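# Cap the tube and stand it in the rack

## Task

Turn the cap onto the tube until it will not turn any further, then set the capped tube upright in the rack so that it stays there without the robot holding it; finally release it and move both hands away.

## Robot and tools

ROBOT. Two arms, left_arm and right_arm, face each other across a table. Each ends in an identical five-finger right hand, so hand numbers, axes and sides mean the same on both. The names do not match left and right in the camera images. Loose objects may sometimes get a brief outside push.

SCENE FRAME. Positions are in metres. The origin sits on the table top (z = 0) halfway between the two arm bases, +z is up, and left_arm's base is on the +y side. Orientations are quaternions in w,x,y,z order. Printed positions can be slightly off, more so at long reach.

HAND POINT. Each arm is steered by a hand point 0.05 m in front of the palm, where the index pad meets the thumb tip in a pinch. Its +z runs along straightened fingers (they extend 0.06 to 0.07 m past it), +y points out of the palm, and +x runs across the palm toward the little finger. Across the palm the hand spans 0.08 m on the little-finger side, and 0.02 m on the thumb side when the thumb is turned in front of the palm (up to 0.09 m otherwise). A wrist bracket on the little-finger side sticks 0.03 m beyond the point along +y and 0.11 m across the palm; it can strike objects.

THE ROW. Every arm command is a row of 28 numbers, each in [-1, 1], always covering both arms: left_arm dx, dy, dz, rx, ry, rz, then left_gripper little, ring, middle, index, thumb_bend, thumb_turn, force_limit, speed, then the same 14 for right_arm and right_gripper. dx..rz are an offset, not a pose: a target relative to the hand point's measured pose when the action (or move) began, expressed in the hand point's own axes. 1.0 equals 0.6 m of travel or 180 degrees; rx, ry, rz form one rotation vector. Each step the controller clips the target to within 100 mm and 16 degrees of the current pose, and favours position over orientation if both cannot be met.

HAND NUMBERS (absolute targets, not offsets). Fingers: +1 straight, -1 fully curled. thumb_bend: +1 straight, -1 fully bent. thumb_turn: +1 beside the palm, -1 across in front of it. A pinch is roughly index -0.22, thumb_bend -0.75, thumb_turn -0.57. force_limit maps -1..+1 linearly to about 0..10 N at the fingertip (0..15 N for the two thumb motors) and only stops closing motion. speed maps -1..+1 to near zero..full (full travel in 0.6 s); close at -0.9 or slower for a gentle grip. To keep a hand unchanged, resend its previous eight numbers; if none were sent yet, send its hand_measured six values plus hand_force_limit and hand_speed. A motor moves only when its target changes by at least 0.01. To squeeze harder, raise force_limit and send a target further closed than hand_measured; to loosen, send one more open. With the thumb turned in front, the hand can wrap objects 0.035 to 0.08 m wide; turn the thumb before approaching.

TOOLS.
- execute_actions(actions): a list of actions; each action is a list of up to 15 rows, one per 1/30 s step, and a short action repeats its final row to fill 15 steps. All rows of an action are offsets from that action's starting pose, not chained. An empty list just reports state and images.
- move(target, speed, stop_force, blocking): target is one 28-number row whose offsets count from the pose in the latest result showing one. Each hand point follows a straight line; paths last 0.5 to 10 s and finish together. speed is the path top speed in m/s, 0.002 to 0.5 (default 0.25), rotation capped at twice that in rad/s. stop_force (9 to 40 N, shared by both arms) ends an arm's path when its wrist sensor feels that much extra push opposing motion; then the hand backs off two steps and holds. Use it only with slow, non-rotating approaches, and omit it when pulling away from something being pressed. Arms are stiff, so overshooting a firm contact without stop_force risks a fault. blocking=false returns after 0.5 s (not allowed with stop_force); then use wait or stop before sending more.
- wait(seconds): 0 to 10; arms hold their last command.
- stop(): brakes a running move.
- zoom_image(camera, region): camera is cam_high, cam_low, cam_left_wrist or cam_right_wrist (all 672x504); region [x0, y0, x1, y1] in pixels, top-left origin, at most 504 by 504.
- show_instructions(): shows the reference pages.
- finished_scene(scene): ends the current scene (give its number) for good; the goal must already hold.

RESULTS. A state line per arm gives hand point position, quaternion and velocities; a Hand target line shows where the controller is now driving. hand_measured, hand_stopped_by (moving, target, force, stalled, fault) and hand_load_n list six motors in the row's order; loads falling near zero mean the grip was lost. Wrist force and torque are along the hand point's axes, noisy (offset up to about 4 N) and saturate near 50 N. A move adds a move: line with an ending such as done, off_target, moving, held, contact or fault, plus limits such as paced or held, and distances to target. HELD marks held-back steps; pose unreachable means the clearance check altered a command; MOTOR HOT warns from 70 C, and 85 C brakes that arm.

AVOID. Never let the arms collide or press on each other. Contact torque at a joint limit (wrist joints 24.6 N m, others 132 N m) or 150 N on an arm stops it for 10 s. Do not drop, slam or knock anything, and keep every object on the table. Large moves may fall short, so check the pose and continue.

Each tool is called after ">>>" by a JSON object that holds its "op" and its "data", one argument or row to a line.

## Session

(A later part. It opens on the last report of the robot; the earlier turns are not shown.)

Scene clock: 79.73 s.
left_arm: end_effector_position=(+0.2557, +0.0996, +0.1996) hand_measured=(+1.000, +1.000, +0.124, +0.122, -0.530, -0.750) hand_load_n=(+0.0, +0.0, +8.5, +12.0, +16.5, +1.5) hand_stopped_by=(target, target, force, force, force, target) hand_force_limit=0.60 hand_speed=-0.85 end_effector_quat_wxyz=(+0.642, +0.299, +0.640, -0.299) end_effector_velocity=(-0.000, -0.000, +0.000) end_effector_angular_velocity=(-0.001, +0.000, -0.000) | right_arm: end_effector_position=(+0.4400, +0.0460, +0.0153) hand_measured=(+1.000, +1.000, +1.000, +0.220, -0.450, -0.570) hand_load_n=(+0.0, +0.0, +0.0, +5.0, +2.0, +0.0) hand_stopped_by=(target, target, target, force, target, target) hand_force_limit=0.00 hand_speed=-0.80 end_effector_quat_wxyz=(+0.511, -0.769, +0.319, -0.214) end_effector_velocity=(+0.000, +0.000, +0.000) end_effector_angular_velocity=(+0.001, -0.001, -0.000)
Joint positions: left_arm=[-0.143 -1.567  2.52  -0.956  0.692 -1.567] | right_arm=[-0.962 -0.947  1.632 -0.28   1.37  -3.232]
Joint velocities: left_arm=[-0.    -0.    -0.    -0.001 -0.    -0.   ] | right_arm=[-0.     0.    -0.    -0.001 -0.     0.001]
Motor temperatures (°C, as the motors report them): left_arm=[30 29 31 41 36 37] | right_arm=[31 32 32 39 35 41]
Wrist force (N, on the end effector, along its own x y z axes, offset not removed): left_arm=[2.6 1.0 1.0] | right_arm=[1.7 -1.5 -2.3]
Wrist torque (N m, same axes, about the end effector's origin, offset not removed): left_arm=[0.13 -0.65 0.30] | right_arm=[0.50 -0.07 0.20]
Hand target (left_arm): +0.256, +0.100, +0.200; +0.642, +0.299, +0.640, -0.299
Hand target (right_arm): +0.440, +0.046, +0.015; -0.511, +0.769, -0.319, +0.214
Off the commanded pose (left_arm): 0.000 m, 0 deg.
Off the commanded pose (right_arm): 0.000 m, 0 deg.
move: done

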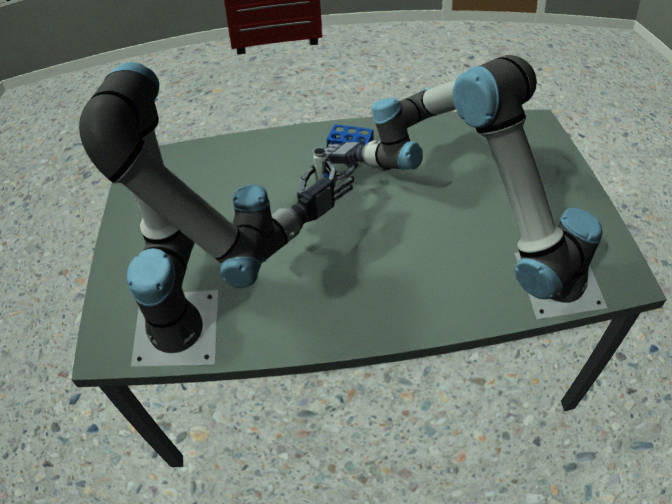

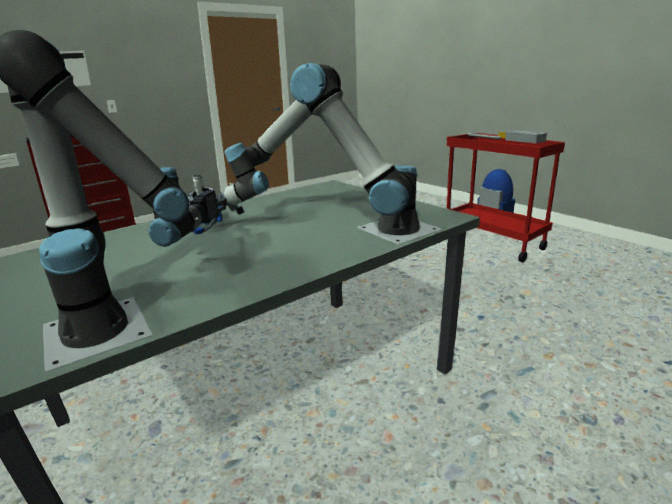

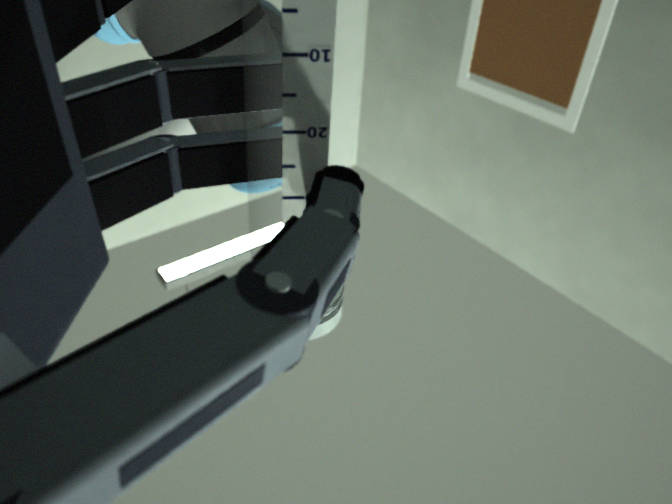

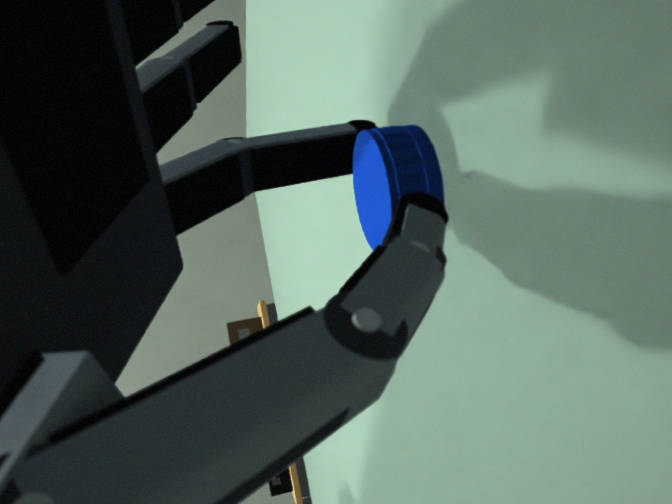

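>>> {"op": "move", "data": {
  "target": [0,0,0,0,0,0,1,1,-0.42,-0.4,-0.9,-0.75,0.6,-0.85,0,0.003,0.006,0,0,0,1,1,1,0.4,-0.38,-0.57,0,0.3],
  "speed": 0.01
}}

>>> {"op": "move", "data": {
  "target": [0,0,0,0,0,0,1,1,-0.42,-0.4,-0.9,-0.75,0.6,-0.85,0,0,0,0,0,0,1,1,1,-0.3,-0.38,-0.57,0,-0.85]
}}

>>> {"op": "move", "data": {
  "target": [0,0,0,0,0,0,1,1,-0.42,-0.4,-0.9,-0.75,0.6,-0.85,0,-0.03,-0.013,0,0,0,1,1,1,-0.3,-0.38,-0.57,0,-0.85],
  "speed": 0.03
}}

Scene clock: 84.90 s.
left_arm: end_effector_position=(+0.2557, +0.0996, +0.1996) hand_measured=(+1.000, +1.000, +0.124, +0.122, -0.530, -0.750) hand_load_n=(+0.0, +0.0, +8.5, +12.0, +16.5, +1.5) hand_stopped_by=(target, target, force, force, force, target) hand_force_limit=0.60 hand_speed=-0.85 end_effector_quat_wxyz=(+0.642, +0.299, +0.640, -0.299) end_effector_velocity=(-0.000, -0.000, +0.000) end_effector_angular_velocity=(-0.001, +0.000, -0.001) | right_arm: end_effector_position=(+0.4418, +0.0478, +0.0124) hand_measured=(+1.000, +1.000, +1.000, +0.400, -0.382, -0.570) hand_load_n=(+0.0, +0.0, +0.0, +0.0, -3.0, +0.5) hand_stopped_by=(target, target, target, target, target, target) hand_force_limit=0.00 hand_speed=0.30 end_effector_quat_wxyz=(+0.511, -0.769, +0.319, -0.214) end_effector_velocity=(+0.000, +0.001, -0.001) end_effector_angular_velocity=(-0.000, +0.001, +0.001)
Joint positions: left_arm=[-0.143 -1.567  2.52  -0.956  0.692 -1.567] | right_arm=[-0.961 -0.938  1.625 -0.282  1.371 -3.232]
Joint velocities: left_arm=[-0.001 -0.001  0.    -0.001 -0.     0.   ] | right_arm=[ 0.001  0.004 -0.003  0.     0.     0.   ]
Motor temperatures (°C, as the motors report them): left_arm=[30 29 31 41 36 37] | right_arm=[31 32 32 39 35 41]
Wrist force (N, on the end effector, along its own x y z axes, offset not removed): left_arm=[2.9 1.8 0.3] | right_arm=[-1.6 -6.8 -9.7]
Wrist torque (N m, same axes, about the end effector's origin, offset not removed): left_arm=[0.24 -0.57 0.31] | right_arm=[0.07 0.30 -0.23]
Hand target (left_arm): +0.256, +0.100, +0.200; +0.642, +0.299, +0.640, -0.299
Hand target (right_arm): +0.442, +0.048, +0.012; -0.511, +0.769, -0.319, +0.214
Off the commanded pose (left_arm): 0.000 m, 0 deg.
Off the commanded pose (right_arm): 0.000 m, 0 deg.
move: done

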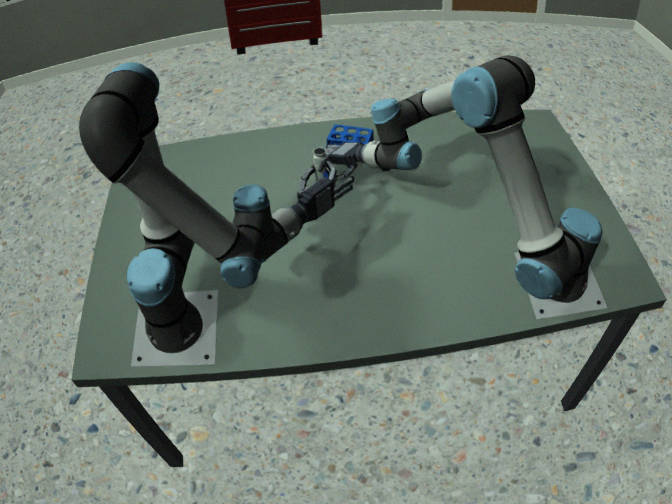

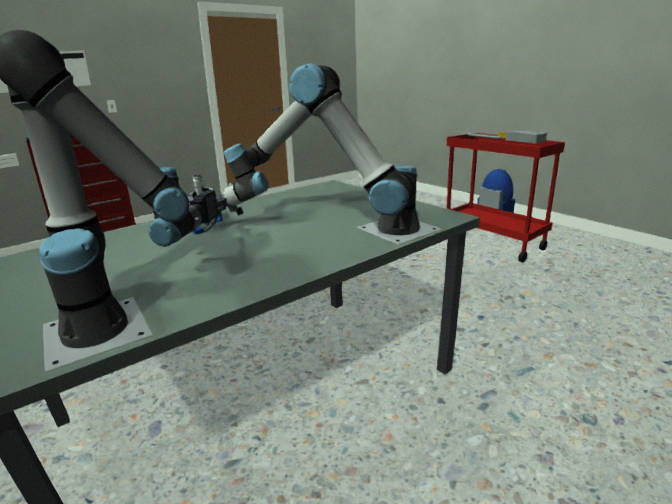

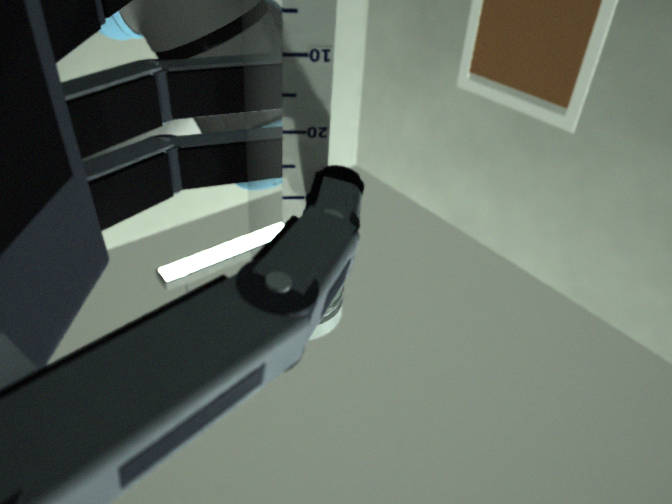

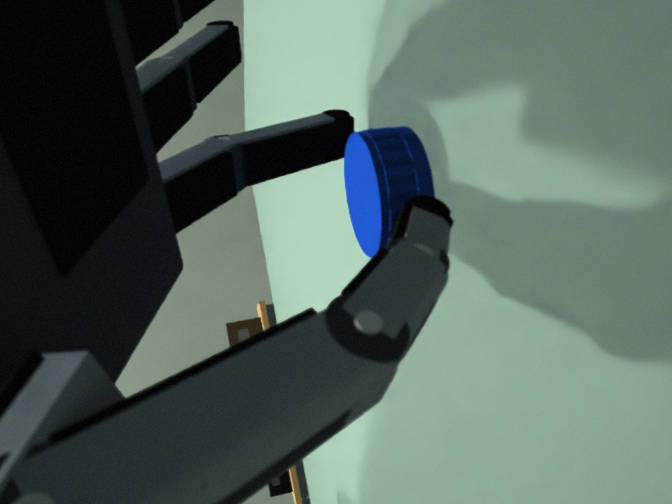

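Scene clock: 85.97 s.
left_arm: end_effector_position=(+0.2557, +0.0996, +0.1996) hand_measured=(+1.000, +1.000, +0.124, +0.122, -0.530, -0.750) hand_load_n=(+0.0, +0.0, +8.5, +12.0, +16.5, +1.5) hand_stopped_by=(target, target, force, force, force, target) hand_force_limit=0.60 hand_speed=-0.85 end_effector_quat_wxyz=(+0.642, +0.299, +0.640, -0.299) end_effector_velocity=(-0.000, -0.000, +0.000) end_effector_angular_velocity=(-0.001, +0.000, -0.001) | right_arm: end_effector_position=(+0.4419, +0.0478, +0.0125) hand_measured=(+1.000, +1.000, +1.000, +0.202, -0.382, -0.570) hand_load_n=(+0.0, +0.0, +0.0, +5.5, -1.5, +0.0) hand_stopped_by=(target, target, target, force, target, target) hand_force_limit=0.00 hand_speed=-0.85 end_effector_quat_wxyz=(+0.511, -0.769, +0.318, -0.214) end_effector_velocity=(-0.000, -0.000, -0.000) end_effector_angular_velocity=(-0.000, +0.001, -0.000)
Joint positions: left_arm=[-0.143 -1.567  2.52  -0.956  0.692 -1.567] | right_arm=[-0.961 -0.938  1.625 -0.282  1.371 -3.232]
Joint velocities: left_arm=[-0.001 -0.001 -0.     0.    -0.     0.   ] | right_arm=[-0.     0.     0.     0.     0.     0.001]
Motor temperatures (°C, as the motors report them): left_arm=[30 29 31 41 36 37] | right_arm=[31 32 32 39 35 41]
Wrist force (N, on the end effector, along its own x y z axes, offset not removed): left_arm=[1.9 1.4 0.9] | right_arm=[1.4 -10.2 -10.0]
Wrist torque (N m, same axes, about the end effector's origin, offset not removed): left_arm=[0.24 -0.44 0.18] | right_arm=[0.21 0.09 0.11]
Hand target (left_arm): +0.256, +0.100, +0.200; +0.642, +0.299, +0.640, -0.299
Hand target (right_arm): +0.442, +0.048, +0.012; -0.511, +0.769, -0.319, +0.214
Off the commanded pose (left_arm): 0.000 m, 0 deg.
Off the commanded pose (right_arm): 0.000 m, 0 deg.
move: done

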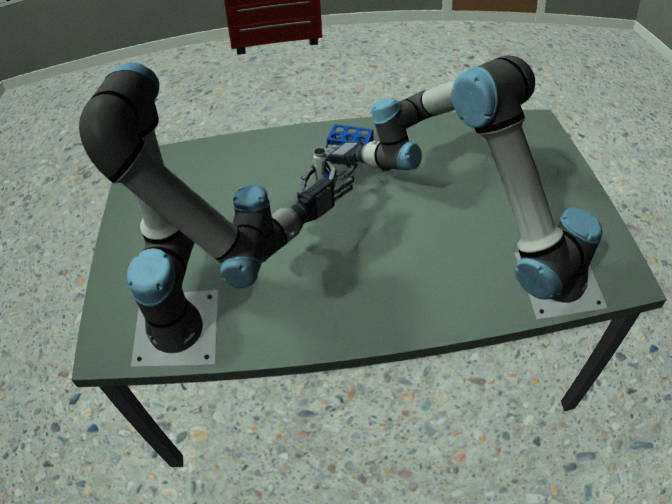

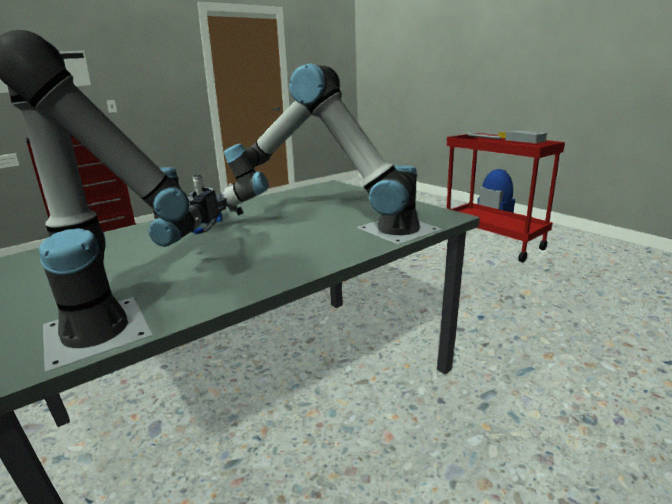

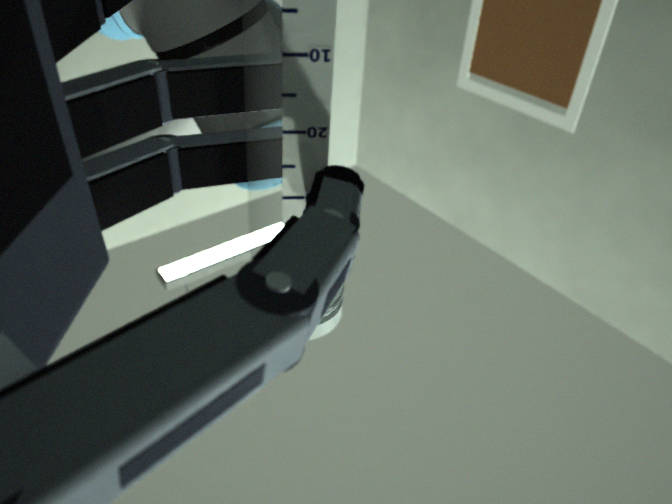

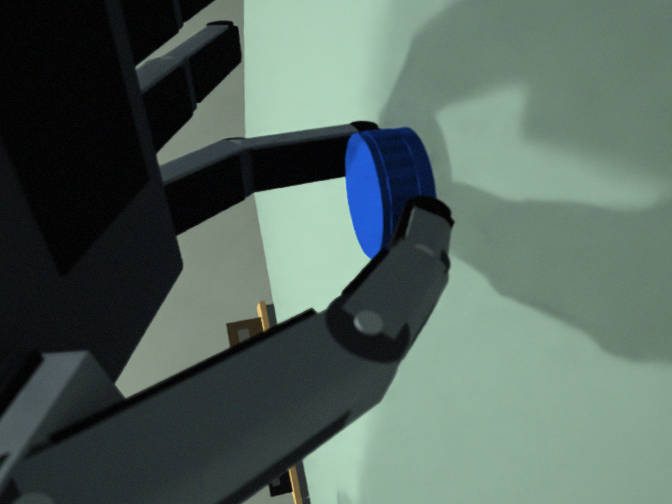

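Scene clock: 86.97 s.
left_arm: end_effector_position=(+0.2557, +0.0996, +0.1996) hand_measured=(+1.000, +1.000, +0.124, +0.122, -0.530, -0.750) hand_load_n=(+0.0, +0.0, +8.5, +12.0, +16.5, +1.5) hand_stopped_by=(target, target, force, force, force, target) hand_force_limit=0.60 hand_speed=-0.85 end_effector_quat_wxyz=(+0.642, +0.299, +0.640, -0.299) end_effector_velocity=(-0.001, -0.001, -0.000) end_effector_angular_velocity=(+0.001, -0.000, -0.003) | right_arm: end_effector_position=(+0.4417, +0.0477, +0.0319) hand_measured=(+1.000, +1.000, +1.000, +0.202, -0.378, -0.570) hand_load_n=(+0.0, +0.0, +0.0, +3.0, +3.0, +0.0) hand_stopped_by=(target, target, target, force, target, target) hand_force_limit=0.00 hand_speed=-0.85 end_effector_quat_wxyz=(+0.511, -0.769, +0.319, -0.214) end_effector_velocity=(+0.000, -0.000, +0.002) end_effector_angular_velocity=(+0.000, +0.000, -0.001)
Joint positions: left_arm=[-0.143 -1.567  2.52  -0.956  0.692 -1.567] | right_arm=[-0.961 -0.966  1.613 -0.242  1.371 -3.232]
Joint velocities: left_arm=[-0.003 -0.    -0.     0.002  0.    -0.   ] | right_arm=[-0.001 -0.003 -0.001  0.004  0.     0.   ]
Motor temperatures (°C, as the motors report them): left_arm=[30 29 31 41 36 37] | right_arm=[31 32 32 39 35 41]
Wrist force (N, on the end effector, along its own x y z axes, offset not removed): left_arm=[3.0 1.1 0.1] | right_arm=[0.6 -0.5 -1.7]
Wrist torque (N m, same axes, about the end effector's origin, offset not removed): left_arm=[0.26 -0.61 0.26] | right_arm=[0.08 0.09 0.00]
Hand target (left_arm): +0.256, +0.100, +0.200; +0.642, +0.299, +0.640, -0.299
Hand target (right_arm): +0.442, +0.048, +0.032; -0.511, +0.769, -0.318, +0.214
Off the commanded pose (left_arm): 0.000 m, 0 deg.
Off the commanded pose (right_arm): 0.000 m, 0 deg.
move: done

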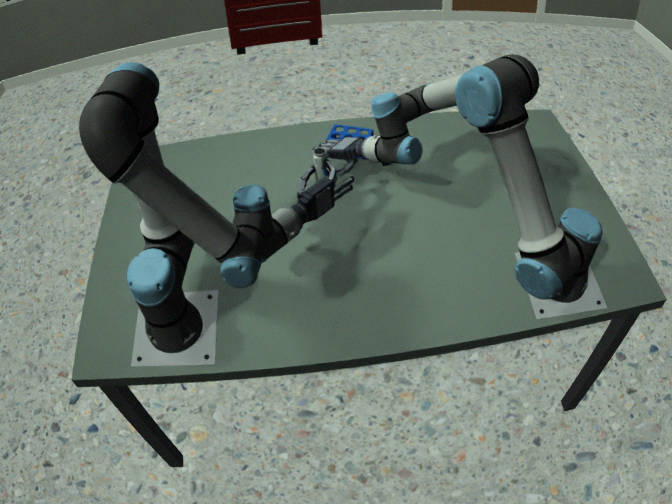

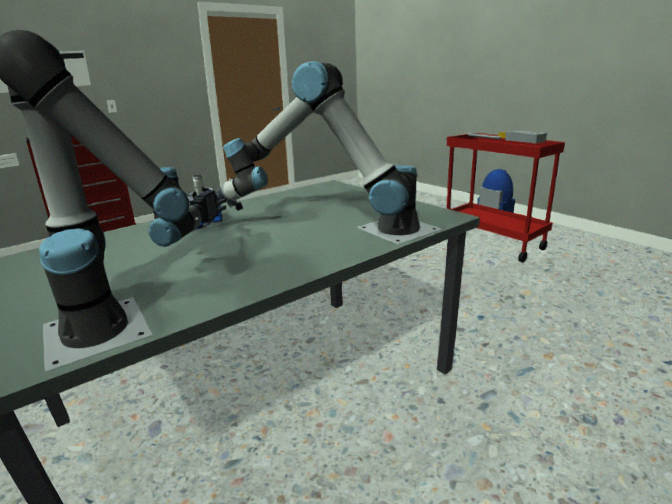

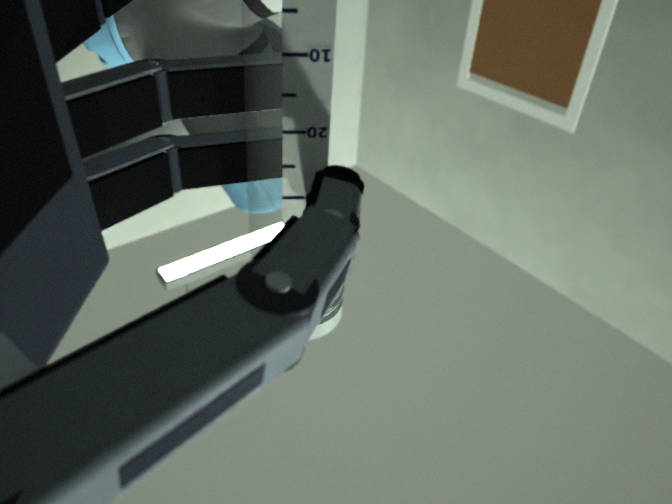

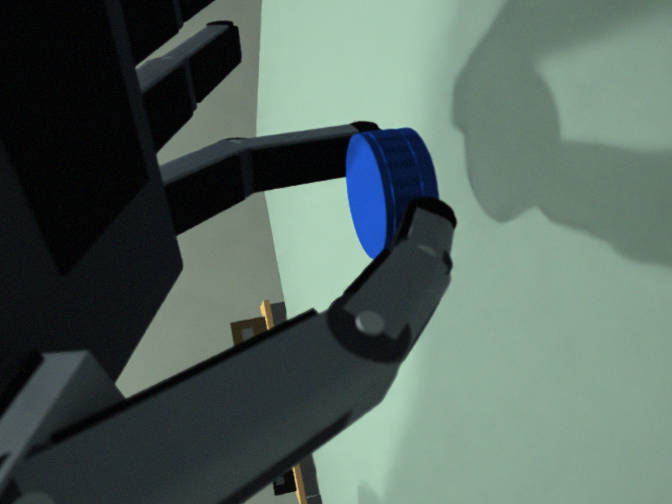

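>>> {"op": "move", "data": {
  "target": [0,0,0,0,0,0,1,1,-0.42,-0.4,-0.9,-0.75,0.6,-0.85,0.05,-0.414,-0.1755,0,0,0,1,1,1,-0.3,-0.38,-0.57,0,-0.85],
  "speed": 0.15
}}

Scene clock: 94.73 s.
left_arm: end_effector_position=(+0.2557, +0.0996, +0.1996) hand_measured=(+1.000, +1.000, +0.124, +0.122, -0.530, -0.750) hand_load_n=(+0.0, +0.0, +8.5, +12.0, +16.5, +1.5) hand_stopped_by=(target, target, force, force, force, target) hand_force_limit=0.60 hand_speed=-0.85 end_effector_quat_wxyz=(+0.642, +0.299, +0.640, -0.299) end_effector_velocity=(-0.000, -0.000, -0.000) end_effector_angular_velocity=(-0.000, +0.000, -0.001) | right_arm: end_effector_position=(+0.4613, +0.0263, +0.3016) hand_measured=(+1.000, +1.000, +1.000, +0.202, -0.378, -0.570) hand_load_n=(+0.0, +0.0, +0.0, +3.0, +3.0, +0.0) hand_stopped_by=(target, target, target, force, target, target) hand_force_limit=0.00 hand_speed=-0.85 end_effector_quat_wxyz=(+0.511, -0.769, +0.318, -0.215) end_effector_velocity=(-0.000, +0.001, +0.002) end_effector_angular_velocity=(-0.000, -0.001, +0.002)
Joint positions: left_arm=[-0.143 -1.567  2.52  -0.956  0.692 -1.567] | right_arm=[-1.017 -1.181  1.208  0.383  1.32  -3.254]
Joint velocities: left_arm=[-0.001  0.001 -0.    -0.001 -0.    -0.   ] | right_arm=[ 0.001  0.001 -0.007  0.006 -0.    -0.001]
Motor temperatures (°C, as the motors report them): left_arm=[30 29 31 41 36 37] | right_arm=[31 32 32 39 35 41]
Wrist force (N, on the end effector, along its own x y z axes, offset not removed): left_arm=[3.6 1.4 -0.5] | right_arm=[-1.0 0.9 -0.3]
Wrist torque (N m, same axes, about the end effector's origin, offset not removed): left_arm=[0.26 -0.65 0.20] | right_arm=[0.28 0.20 0.00]
Hand target (left_arm): +0.256, +0.100, +0.200; +0.642, +0.299, +0.640, -0.299
Hand target (right_arm): +0.461, +0.026, +0.302; -0.511, +0.769, -0.319, +0.214
Off the commanded pose (left_arm): 0.000 m, 0 deg.
Off the commanded pose (right_arm): 0.000 m, 0 deg.
move: done

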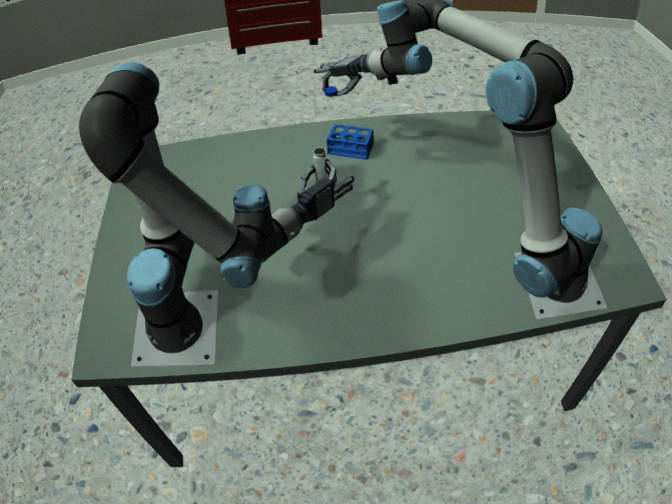

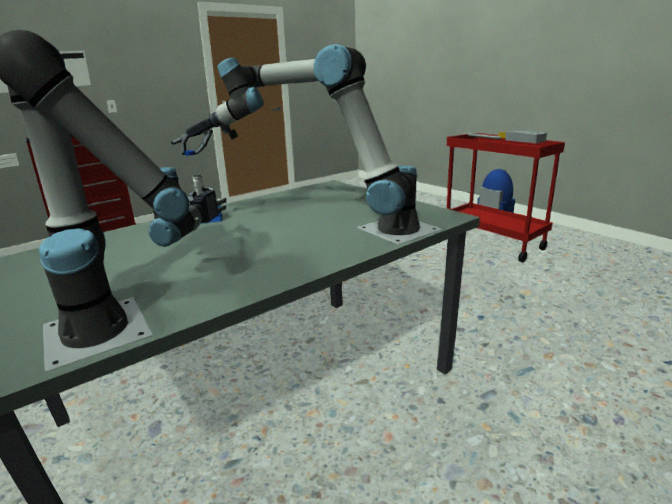

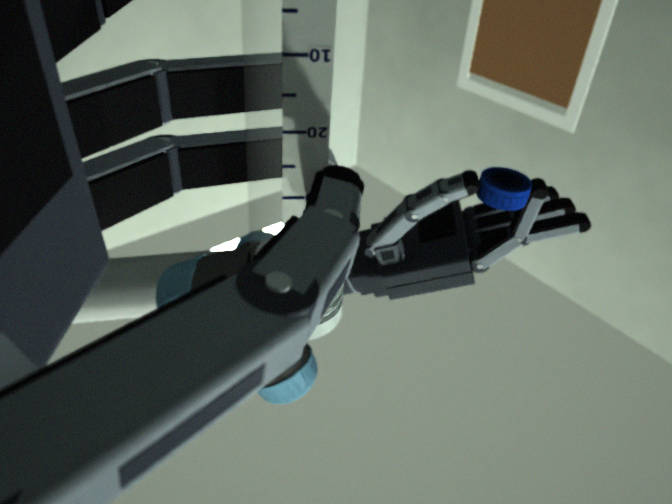

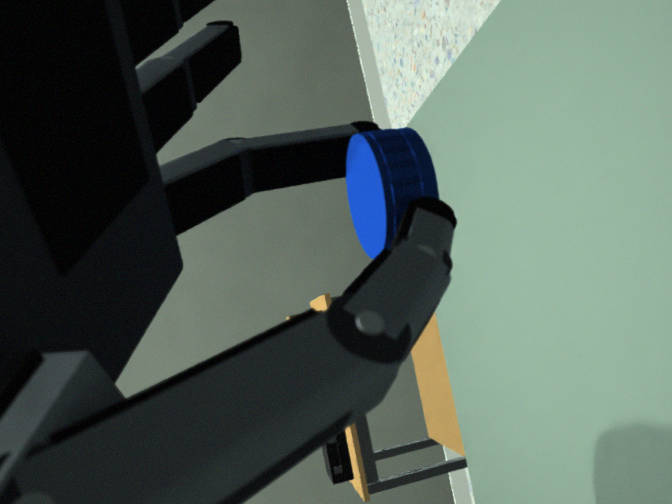

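>>> {"op": "move", "data": {
  "target": [0,0,0.15,0,0,0,1,1,-0.42,-0.4,-0.9,-0.75,0.6,-0.85,-0.159,0.078,-0.183,0,0,0,1,1,1,-0.3,-0.38,-0.57,0,-0.85],
  "speed": 0.12
}}

Scene clock: 99.70 s.
left_arm: end_effector_position=(+0.3133, +0.0306, +0.1998) hand_measured=(+1.000, +1.000, +0.124, +0.122, -0.530, -0.750) hand_load_n=(+0.0, +0.0, +8.5, +12.0, +16.5, +1.5) hand_stopped_by=(target, target, force, force, force, target) hand_force_limit=0.60 hand_speed=-0.85 end_effector_quat_wxyz=(+0.641, +0.299, +0.640, -0.299) end_effector_velocity=(+0.000, -0.001, -0.000) end_effector_angular_velocity=(+0.002, +0.000, -0.001) | right_arm: end_effector_position=(+0.3095, +0.0101, +0.3006) hand_measured=(+1.000, +1.000, +1.000, +0.202, -0.378, -0.570) hand_load_n=(+0.0, +0.0, +0.0, +3.0, +3.0, +0.0) hand_stopped_by=(target, target, target, force, target, target) hand_force_limit=0.00 hand_speed=-0.85 end_effector_quat_wxyz=(+0.511, -0.769, +0.319, -0.214) end_effector_velocity=(-0.002, +0.000, -0.000) end_effector_angular_velocity=(+0.000, -0.000, +0.001)
Joint positions: left_arm=[ 0.082 -1.37   2.284 -0.917  0.917 -1.568] | right_arm=[-0.862 -1.46   1.562  0.296  1.462 -3.192]
Joint velocities: left_arm=[ 0.001  0.003 -0.003  0.002  0.002 -0.   ] | right_arm=[ 0.004 -0.003  0.003 -0.002  0.003  0.001]
Motor temperatures (°C, as the motors report them): left_arm=[30 29 31 41 36 37] | right_arm=[31 32 32 39 35 41]
Wrist force (N, on the end effector, along its own x y z axes, offset not removed): left_arm=[2.1 1.8 1.5] | right_arm=[-0.9 0.9 0.8]
Wrist torque (N m, same axes, about the end effector's origin, offset not removed): left_arm=[0.25 -0.60 0.33] | right_arm=[0.21 0.27 0.06]
Hand target (left_arm): +0.313, +0.031, +0.200; +0.641, +0.299, +0.640, -0.299
Hand target (right_arm): +0.309, +0.010, +0.301; -0.511, +0.769, -0.319, +0.214
Off the commanded pose (left_arm): 0.000 m, 0 deg.
Off the commanded pose (right_arm): 0.000 m, 0 deg.
move: done

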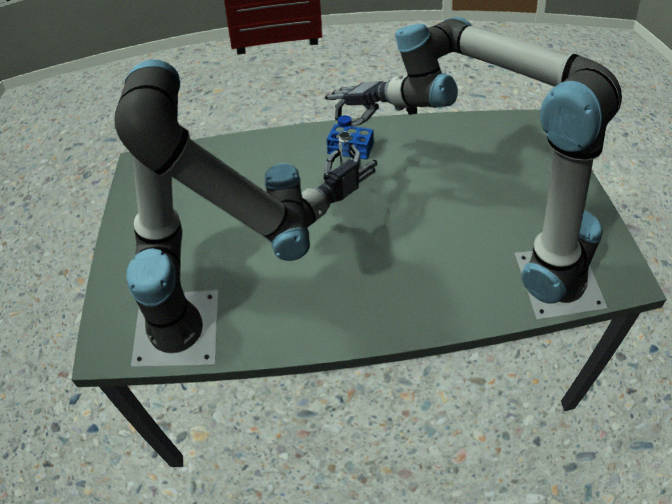

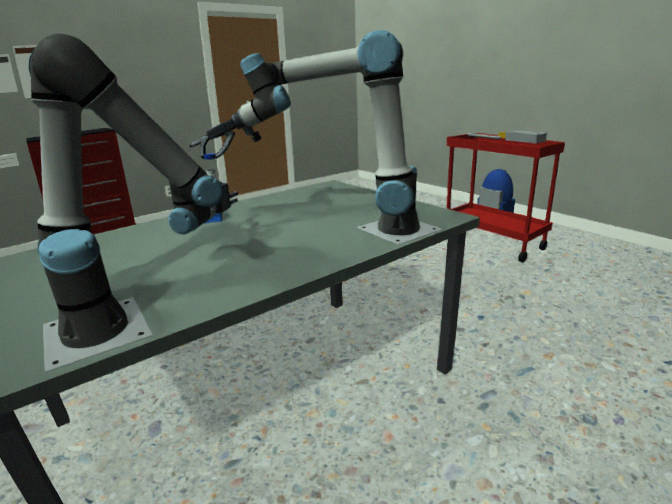

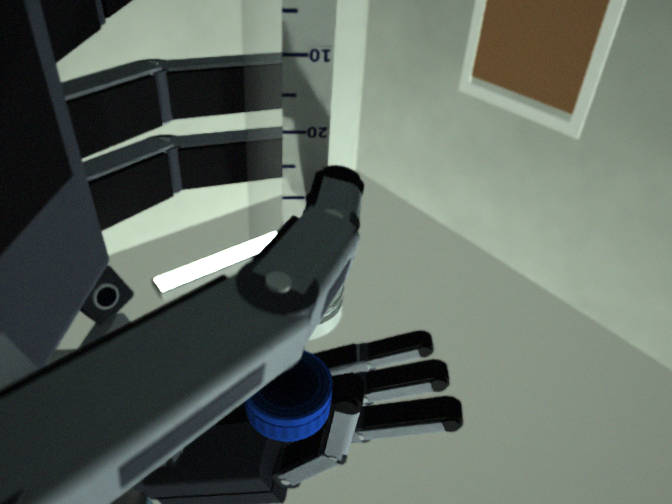

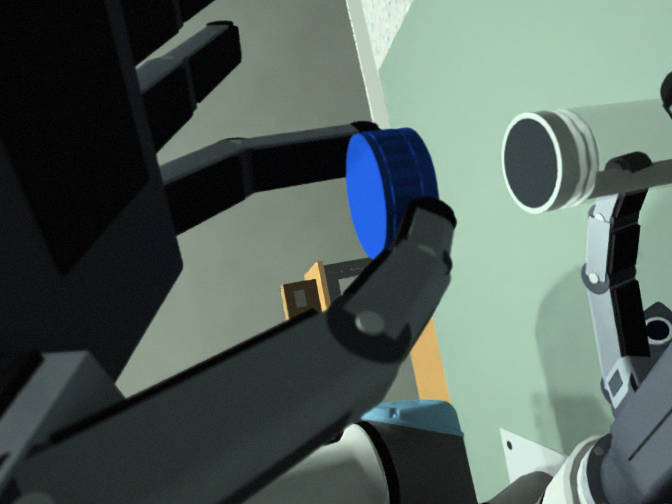

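Looks aligned; down 2.5 cm.

>>> {"op": "move", "data": {
  "target": [0,0,0,0,0,0,1,1,-0.42,-0.4,-0.9,-0.75,0.6,-0.85,0,0.038,0.016,0,0,0,1,1,1,-0.3,-0.38,-0.57,0,-0.85],
  "speed": 0.04
}}

>>> {"op": "zoom_image", "data": {
  "camera": "cam_high",
  "region": [280,70,440,190]
}}

Scene clock: 103.97 s.
left_arm: end_effector_position=(+0.3133, +0.0306, +0.1998) hand_measured=(+1.000, +1.000, +0.124, +0.122, -0.530, -0.750) hand_load_n=(+0.0, +0.0, +8.5, +12.0, +16.5, +1.5) hand_stopped_by=(target, target, force, force, force, target) hand_force_limit=0.60 hand_speed=-0.85 end_effector_quat_wxyz=(+0.641, +0.299, +0.640, -0.299) end_effector_velocity=(+0.000, +0.000, -0.001) end_effector_angular_velocity=(+0.003, +0.000, +0.000) | right_arm: end_effector_position=(+0.3096, +0.0100, +0.2760) hand_measured=(+1.000, +1.000, +1.000, +0.202, -0.378, -0.570) hand_load_n=(+0.0, +0.0, +0.0, +3.0, +3.0, +0.0) hand_stopped_by=(target, target, target, force, target, target) hand_force_limit=0.00 hand_speed=-0.85 end_effector_quat_wxyz=(+0.511, -0.769, +0.319, -0.214) end_effector_velocity=(-0.000, +0.000, -0.002) end_effector_angular_velocity=(+0.001, -0.000, +0.000)
Joint positions: left_arm=[ 0.082 -1.37   2.284 -0.917  0.917 -1.568] | right_arm=[-0.862 -1.452  1.617  0.234  1.462 -3.192]
Joint velocities: left_arm=[ 0.     0.     0.     0.002  0.    -0.   ] | right_arm=[ 0.     0.001  0.005 -0.006 -0.     0.   ]
Motor temperatures (°C, as the motors report them): left_arm=[30 29 31 41 36 37] | right_arm=[31 32 32 39 35 41]
Wrist force (N, on the end effector, along its own x y z axes, offset not removed): left_arm=[1.6 1.9 1.2] | right_arm=[0.1 2.1 0.6]
Wrist torque (N m, same axes, about the end effector's origin, offset not removed): left_arm=[0.21 -0.39 0.18] | right_arm=[0.38 0.02 0.03]
Hand target (left_arm): +0.313, +0.031, +0.200; +0.641, +0.299, +0.640, -0.299
Hand target (right_arm): +0.310, +0.010, +0.276; -0.511, +0.769, -0.319, +0.214
Off the commanded pose (left_arm): 0.000 m, 0 deg.
Off the commanded pose (right_arm): 0.000 m, 0 deg.
move: done

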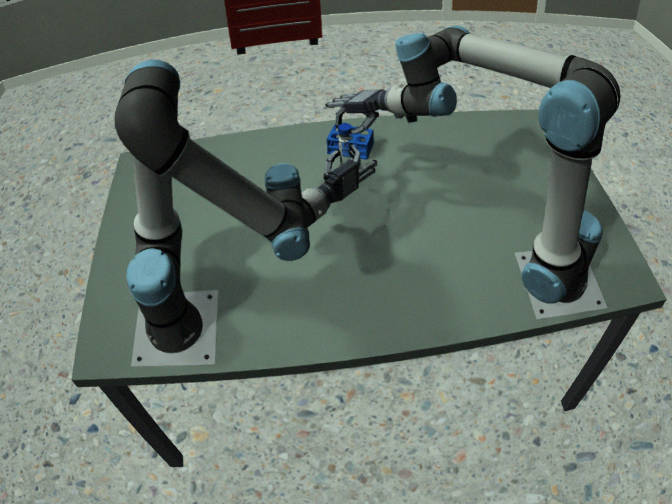

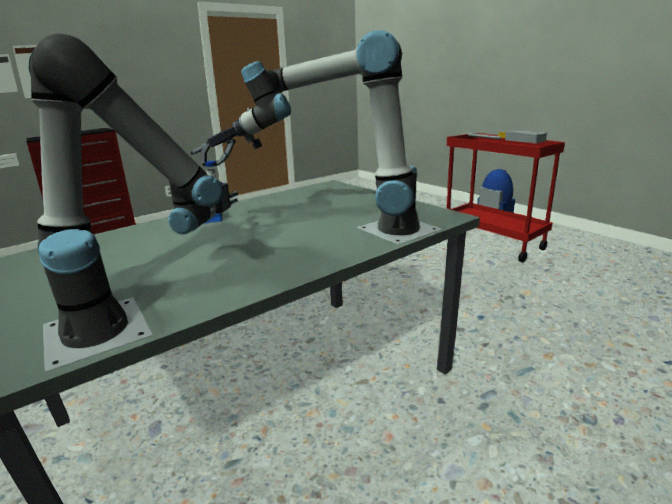

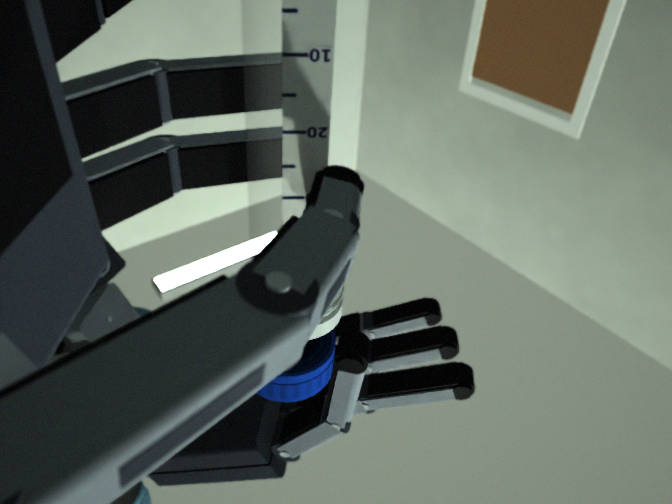

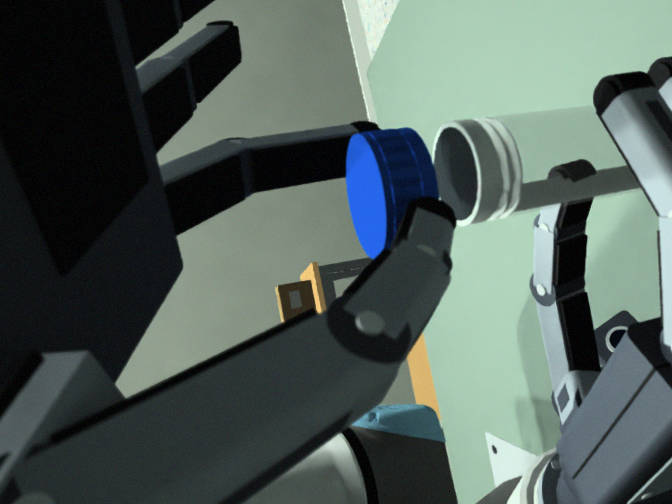

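Region (280, 70, 440, 190) of cam_high's 672x504 image, scaled by 3.150, with more detail than that image has; it fills the top 378 rows of this view, and the rest is white.

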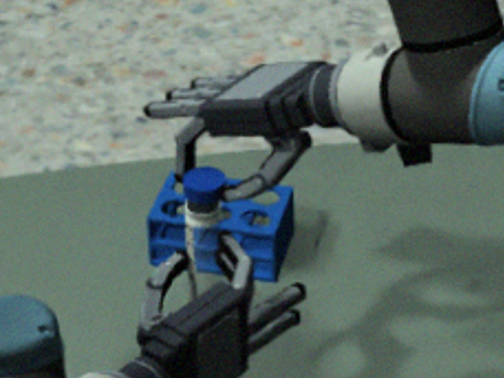

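>>> {"op": "move", "data": {
  "target": [0,0,0,0,0,0,1,1,-0.42,-0.4,-0.9,-0.75,0.6,-0.85,0,0.013,0.0125,0,0,0,1,1,1,-0.3,-0.38,-0.57,0,-0.85],
  "speed": 0.015
}}

Scene clock: 110.10 s.
left_arm: end_effector_position=(+0.3133, +0.0306, +0.1998) hand_measured=(+1.000, +1.000, +0.124, +0.122, -0.530, -0.750) hand_load_n=(+0.0, +0.0, +8.5, +12.0, +16.5, +1.5) hand_stopped_by=(target, target, force, force, force, target) hand_force_limit=0.60 hand_speed=-0.85 end_effector_quat_wxyz=(+0.641, +0.299, +0.640, -0.299) end_effector_velocity=(+0.000, +0.000, +0.000) end_effector_angular_velocity=(-0.000, -0.000, +0.001) | right_arm: end_effector_position=(+0.3123, +0.0127, +0.2662) hand_measured=(+1.000, +1.000, +1.000, +0.202, -0.378, -0.570) hand_load_n=(+0.0, +0.0, +0.0, +3.0, +3.0, +0.0) hand_stopped_by=(target, target, target, force, target, target) hand_force_limit=0.00 hand_speed=-0.85 end_effector_quat_wxyz=(+0.511, -0.769, +0.319, -0.214) end_effector_velocity=(+0.001, +0.001, -0.002) end_effector_angular_velocity=(-0.000, -0.001, +0.001)
Joint positions: left_arm=[ 0.082 -1.37   2.284 -0.917  0.917 -1.568] | right_arm=[-0.861 -1.439  1.627  0.21   1.463 -3.192]
Joint velocities: left_arm=[ 0.001 -0.001 -0.     0.    -0.001 -0.   ] | right_arm=[ 0.     0.003  0.002 -0.006  0.    -0.001]
Motor temperatures (°C, as the motors report them): left_arm=[30 29 31 41 36 37] | right_arm=[31 32 32 39 35 41]
Wrist force (N, on the end effector, along its own x y z axes, offset not removed): left_arm=[4.0 1.4 -0.1] | right_arm=[-1.0 0.9 0.1]
Wrist torque (N m, same axes, about the end effector's origin, offset not removed): left_arm=[0.32 -0.72 0.32] | right_arm=[0.18 0.20 -0.07]
Hand target (left_arm): +0.313, +0.031, +0.200; +0.641, +0.299, +0.640, -0.299
Hand target (right_arm): +0.312, +0.013, +0.266; -0.511, +0.769, -0.319, +0.214
Off the commanded pose (left_arm): 0.000 m, 0 deg.
Off the commanded pose (right_arm): 0.000 m, 0 deg.
move: done

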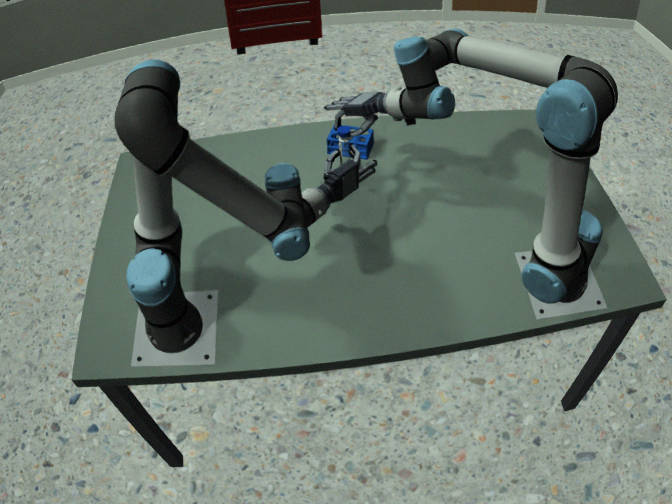

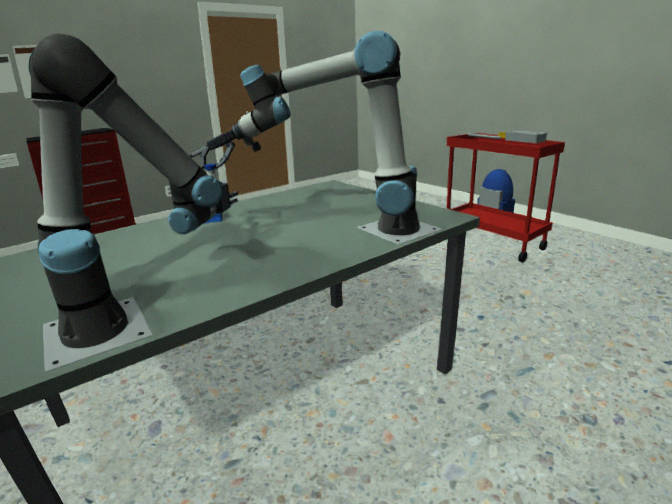

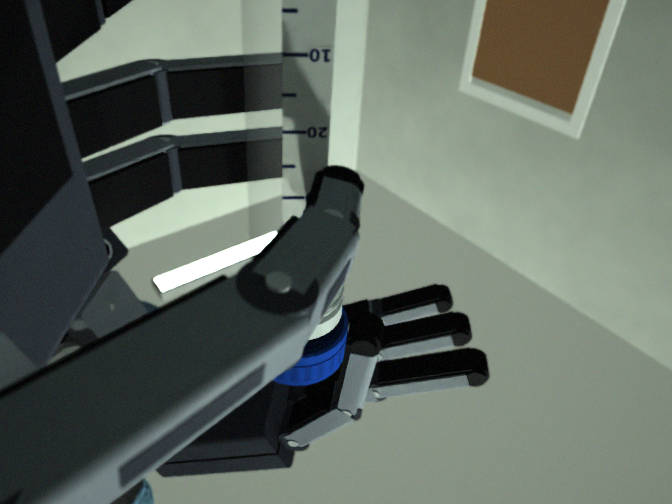

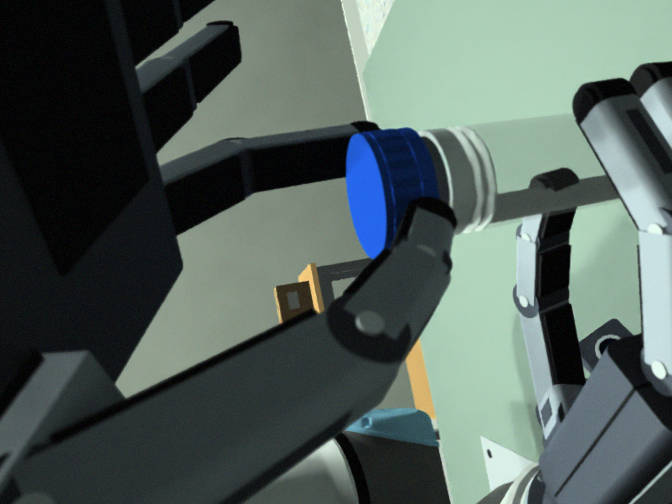

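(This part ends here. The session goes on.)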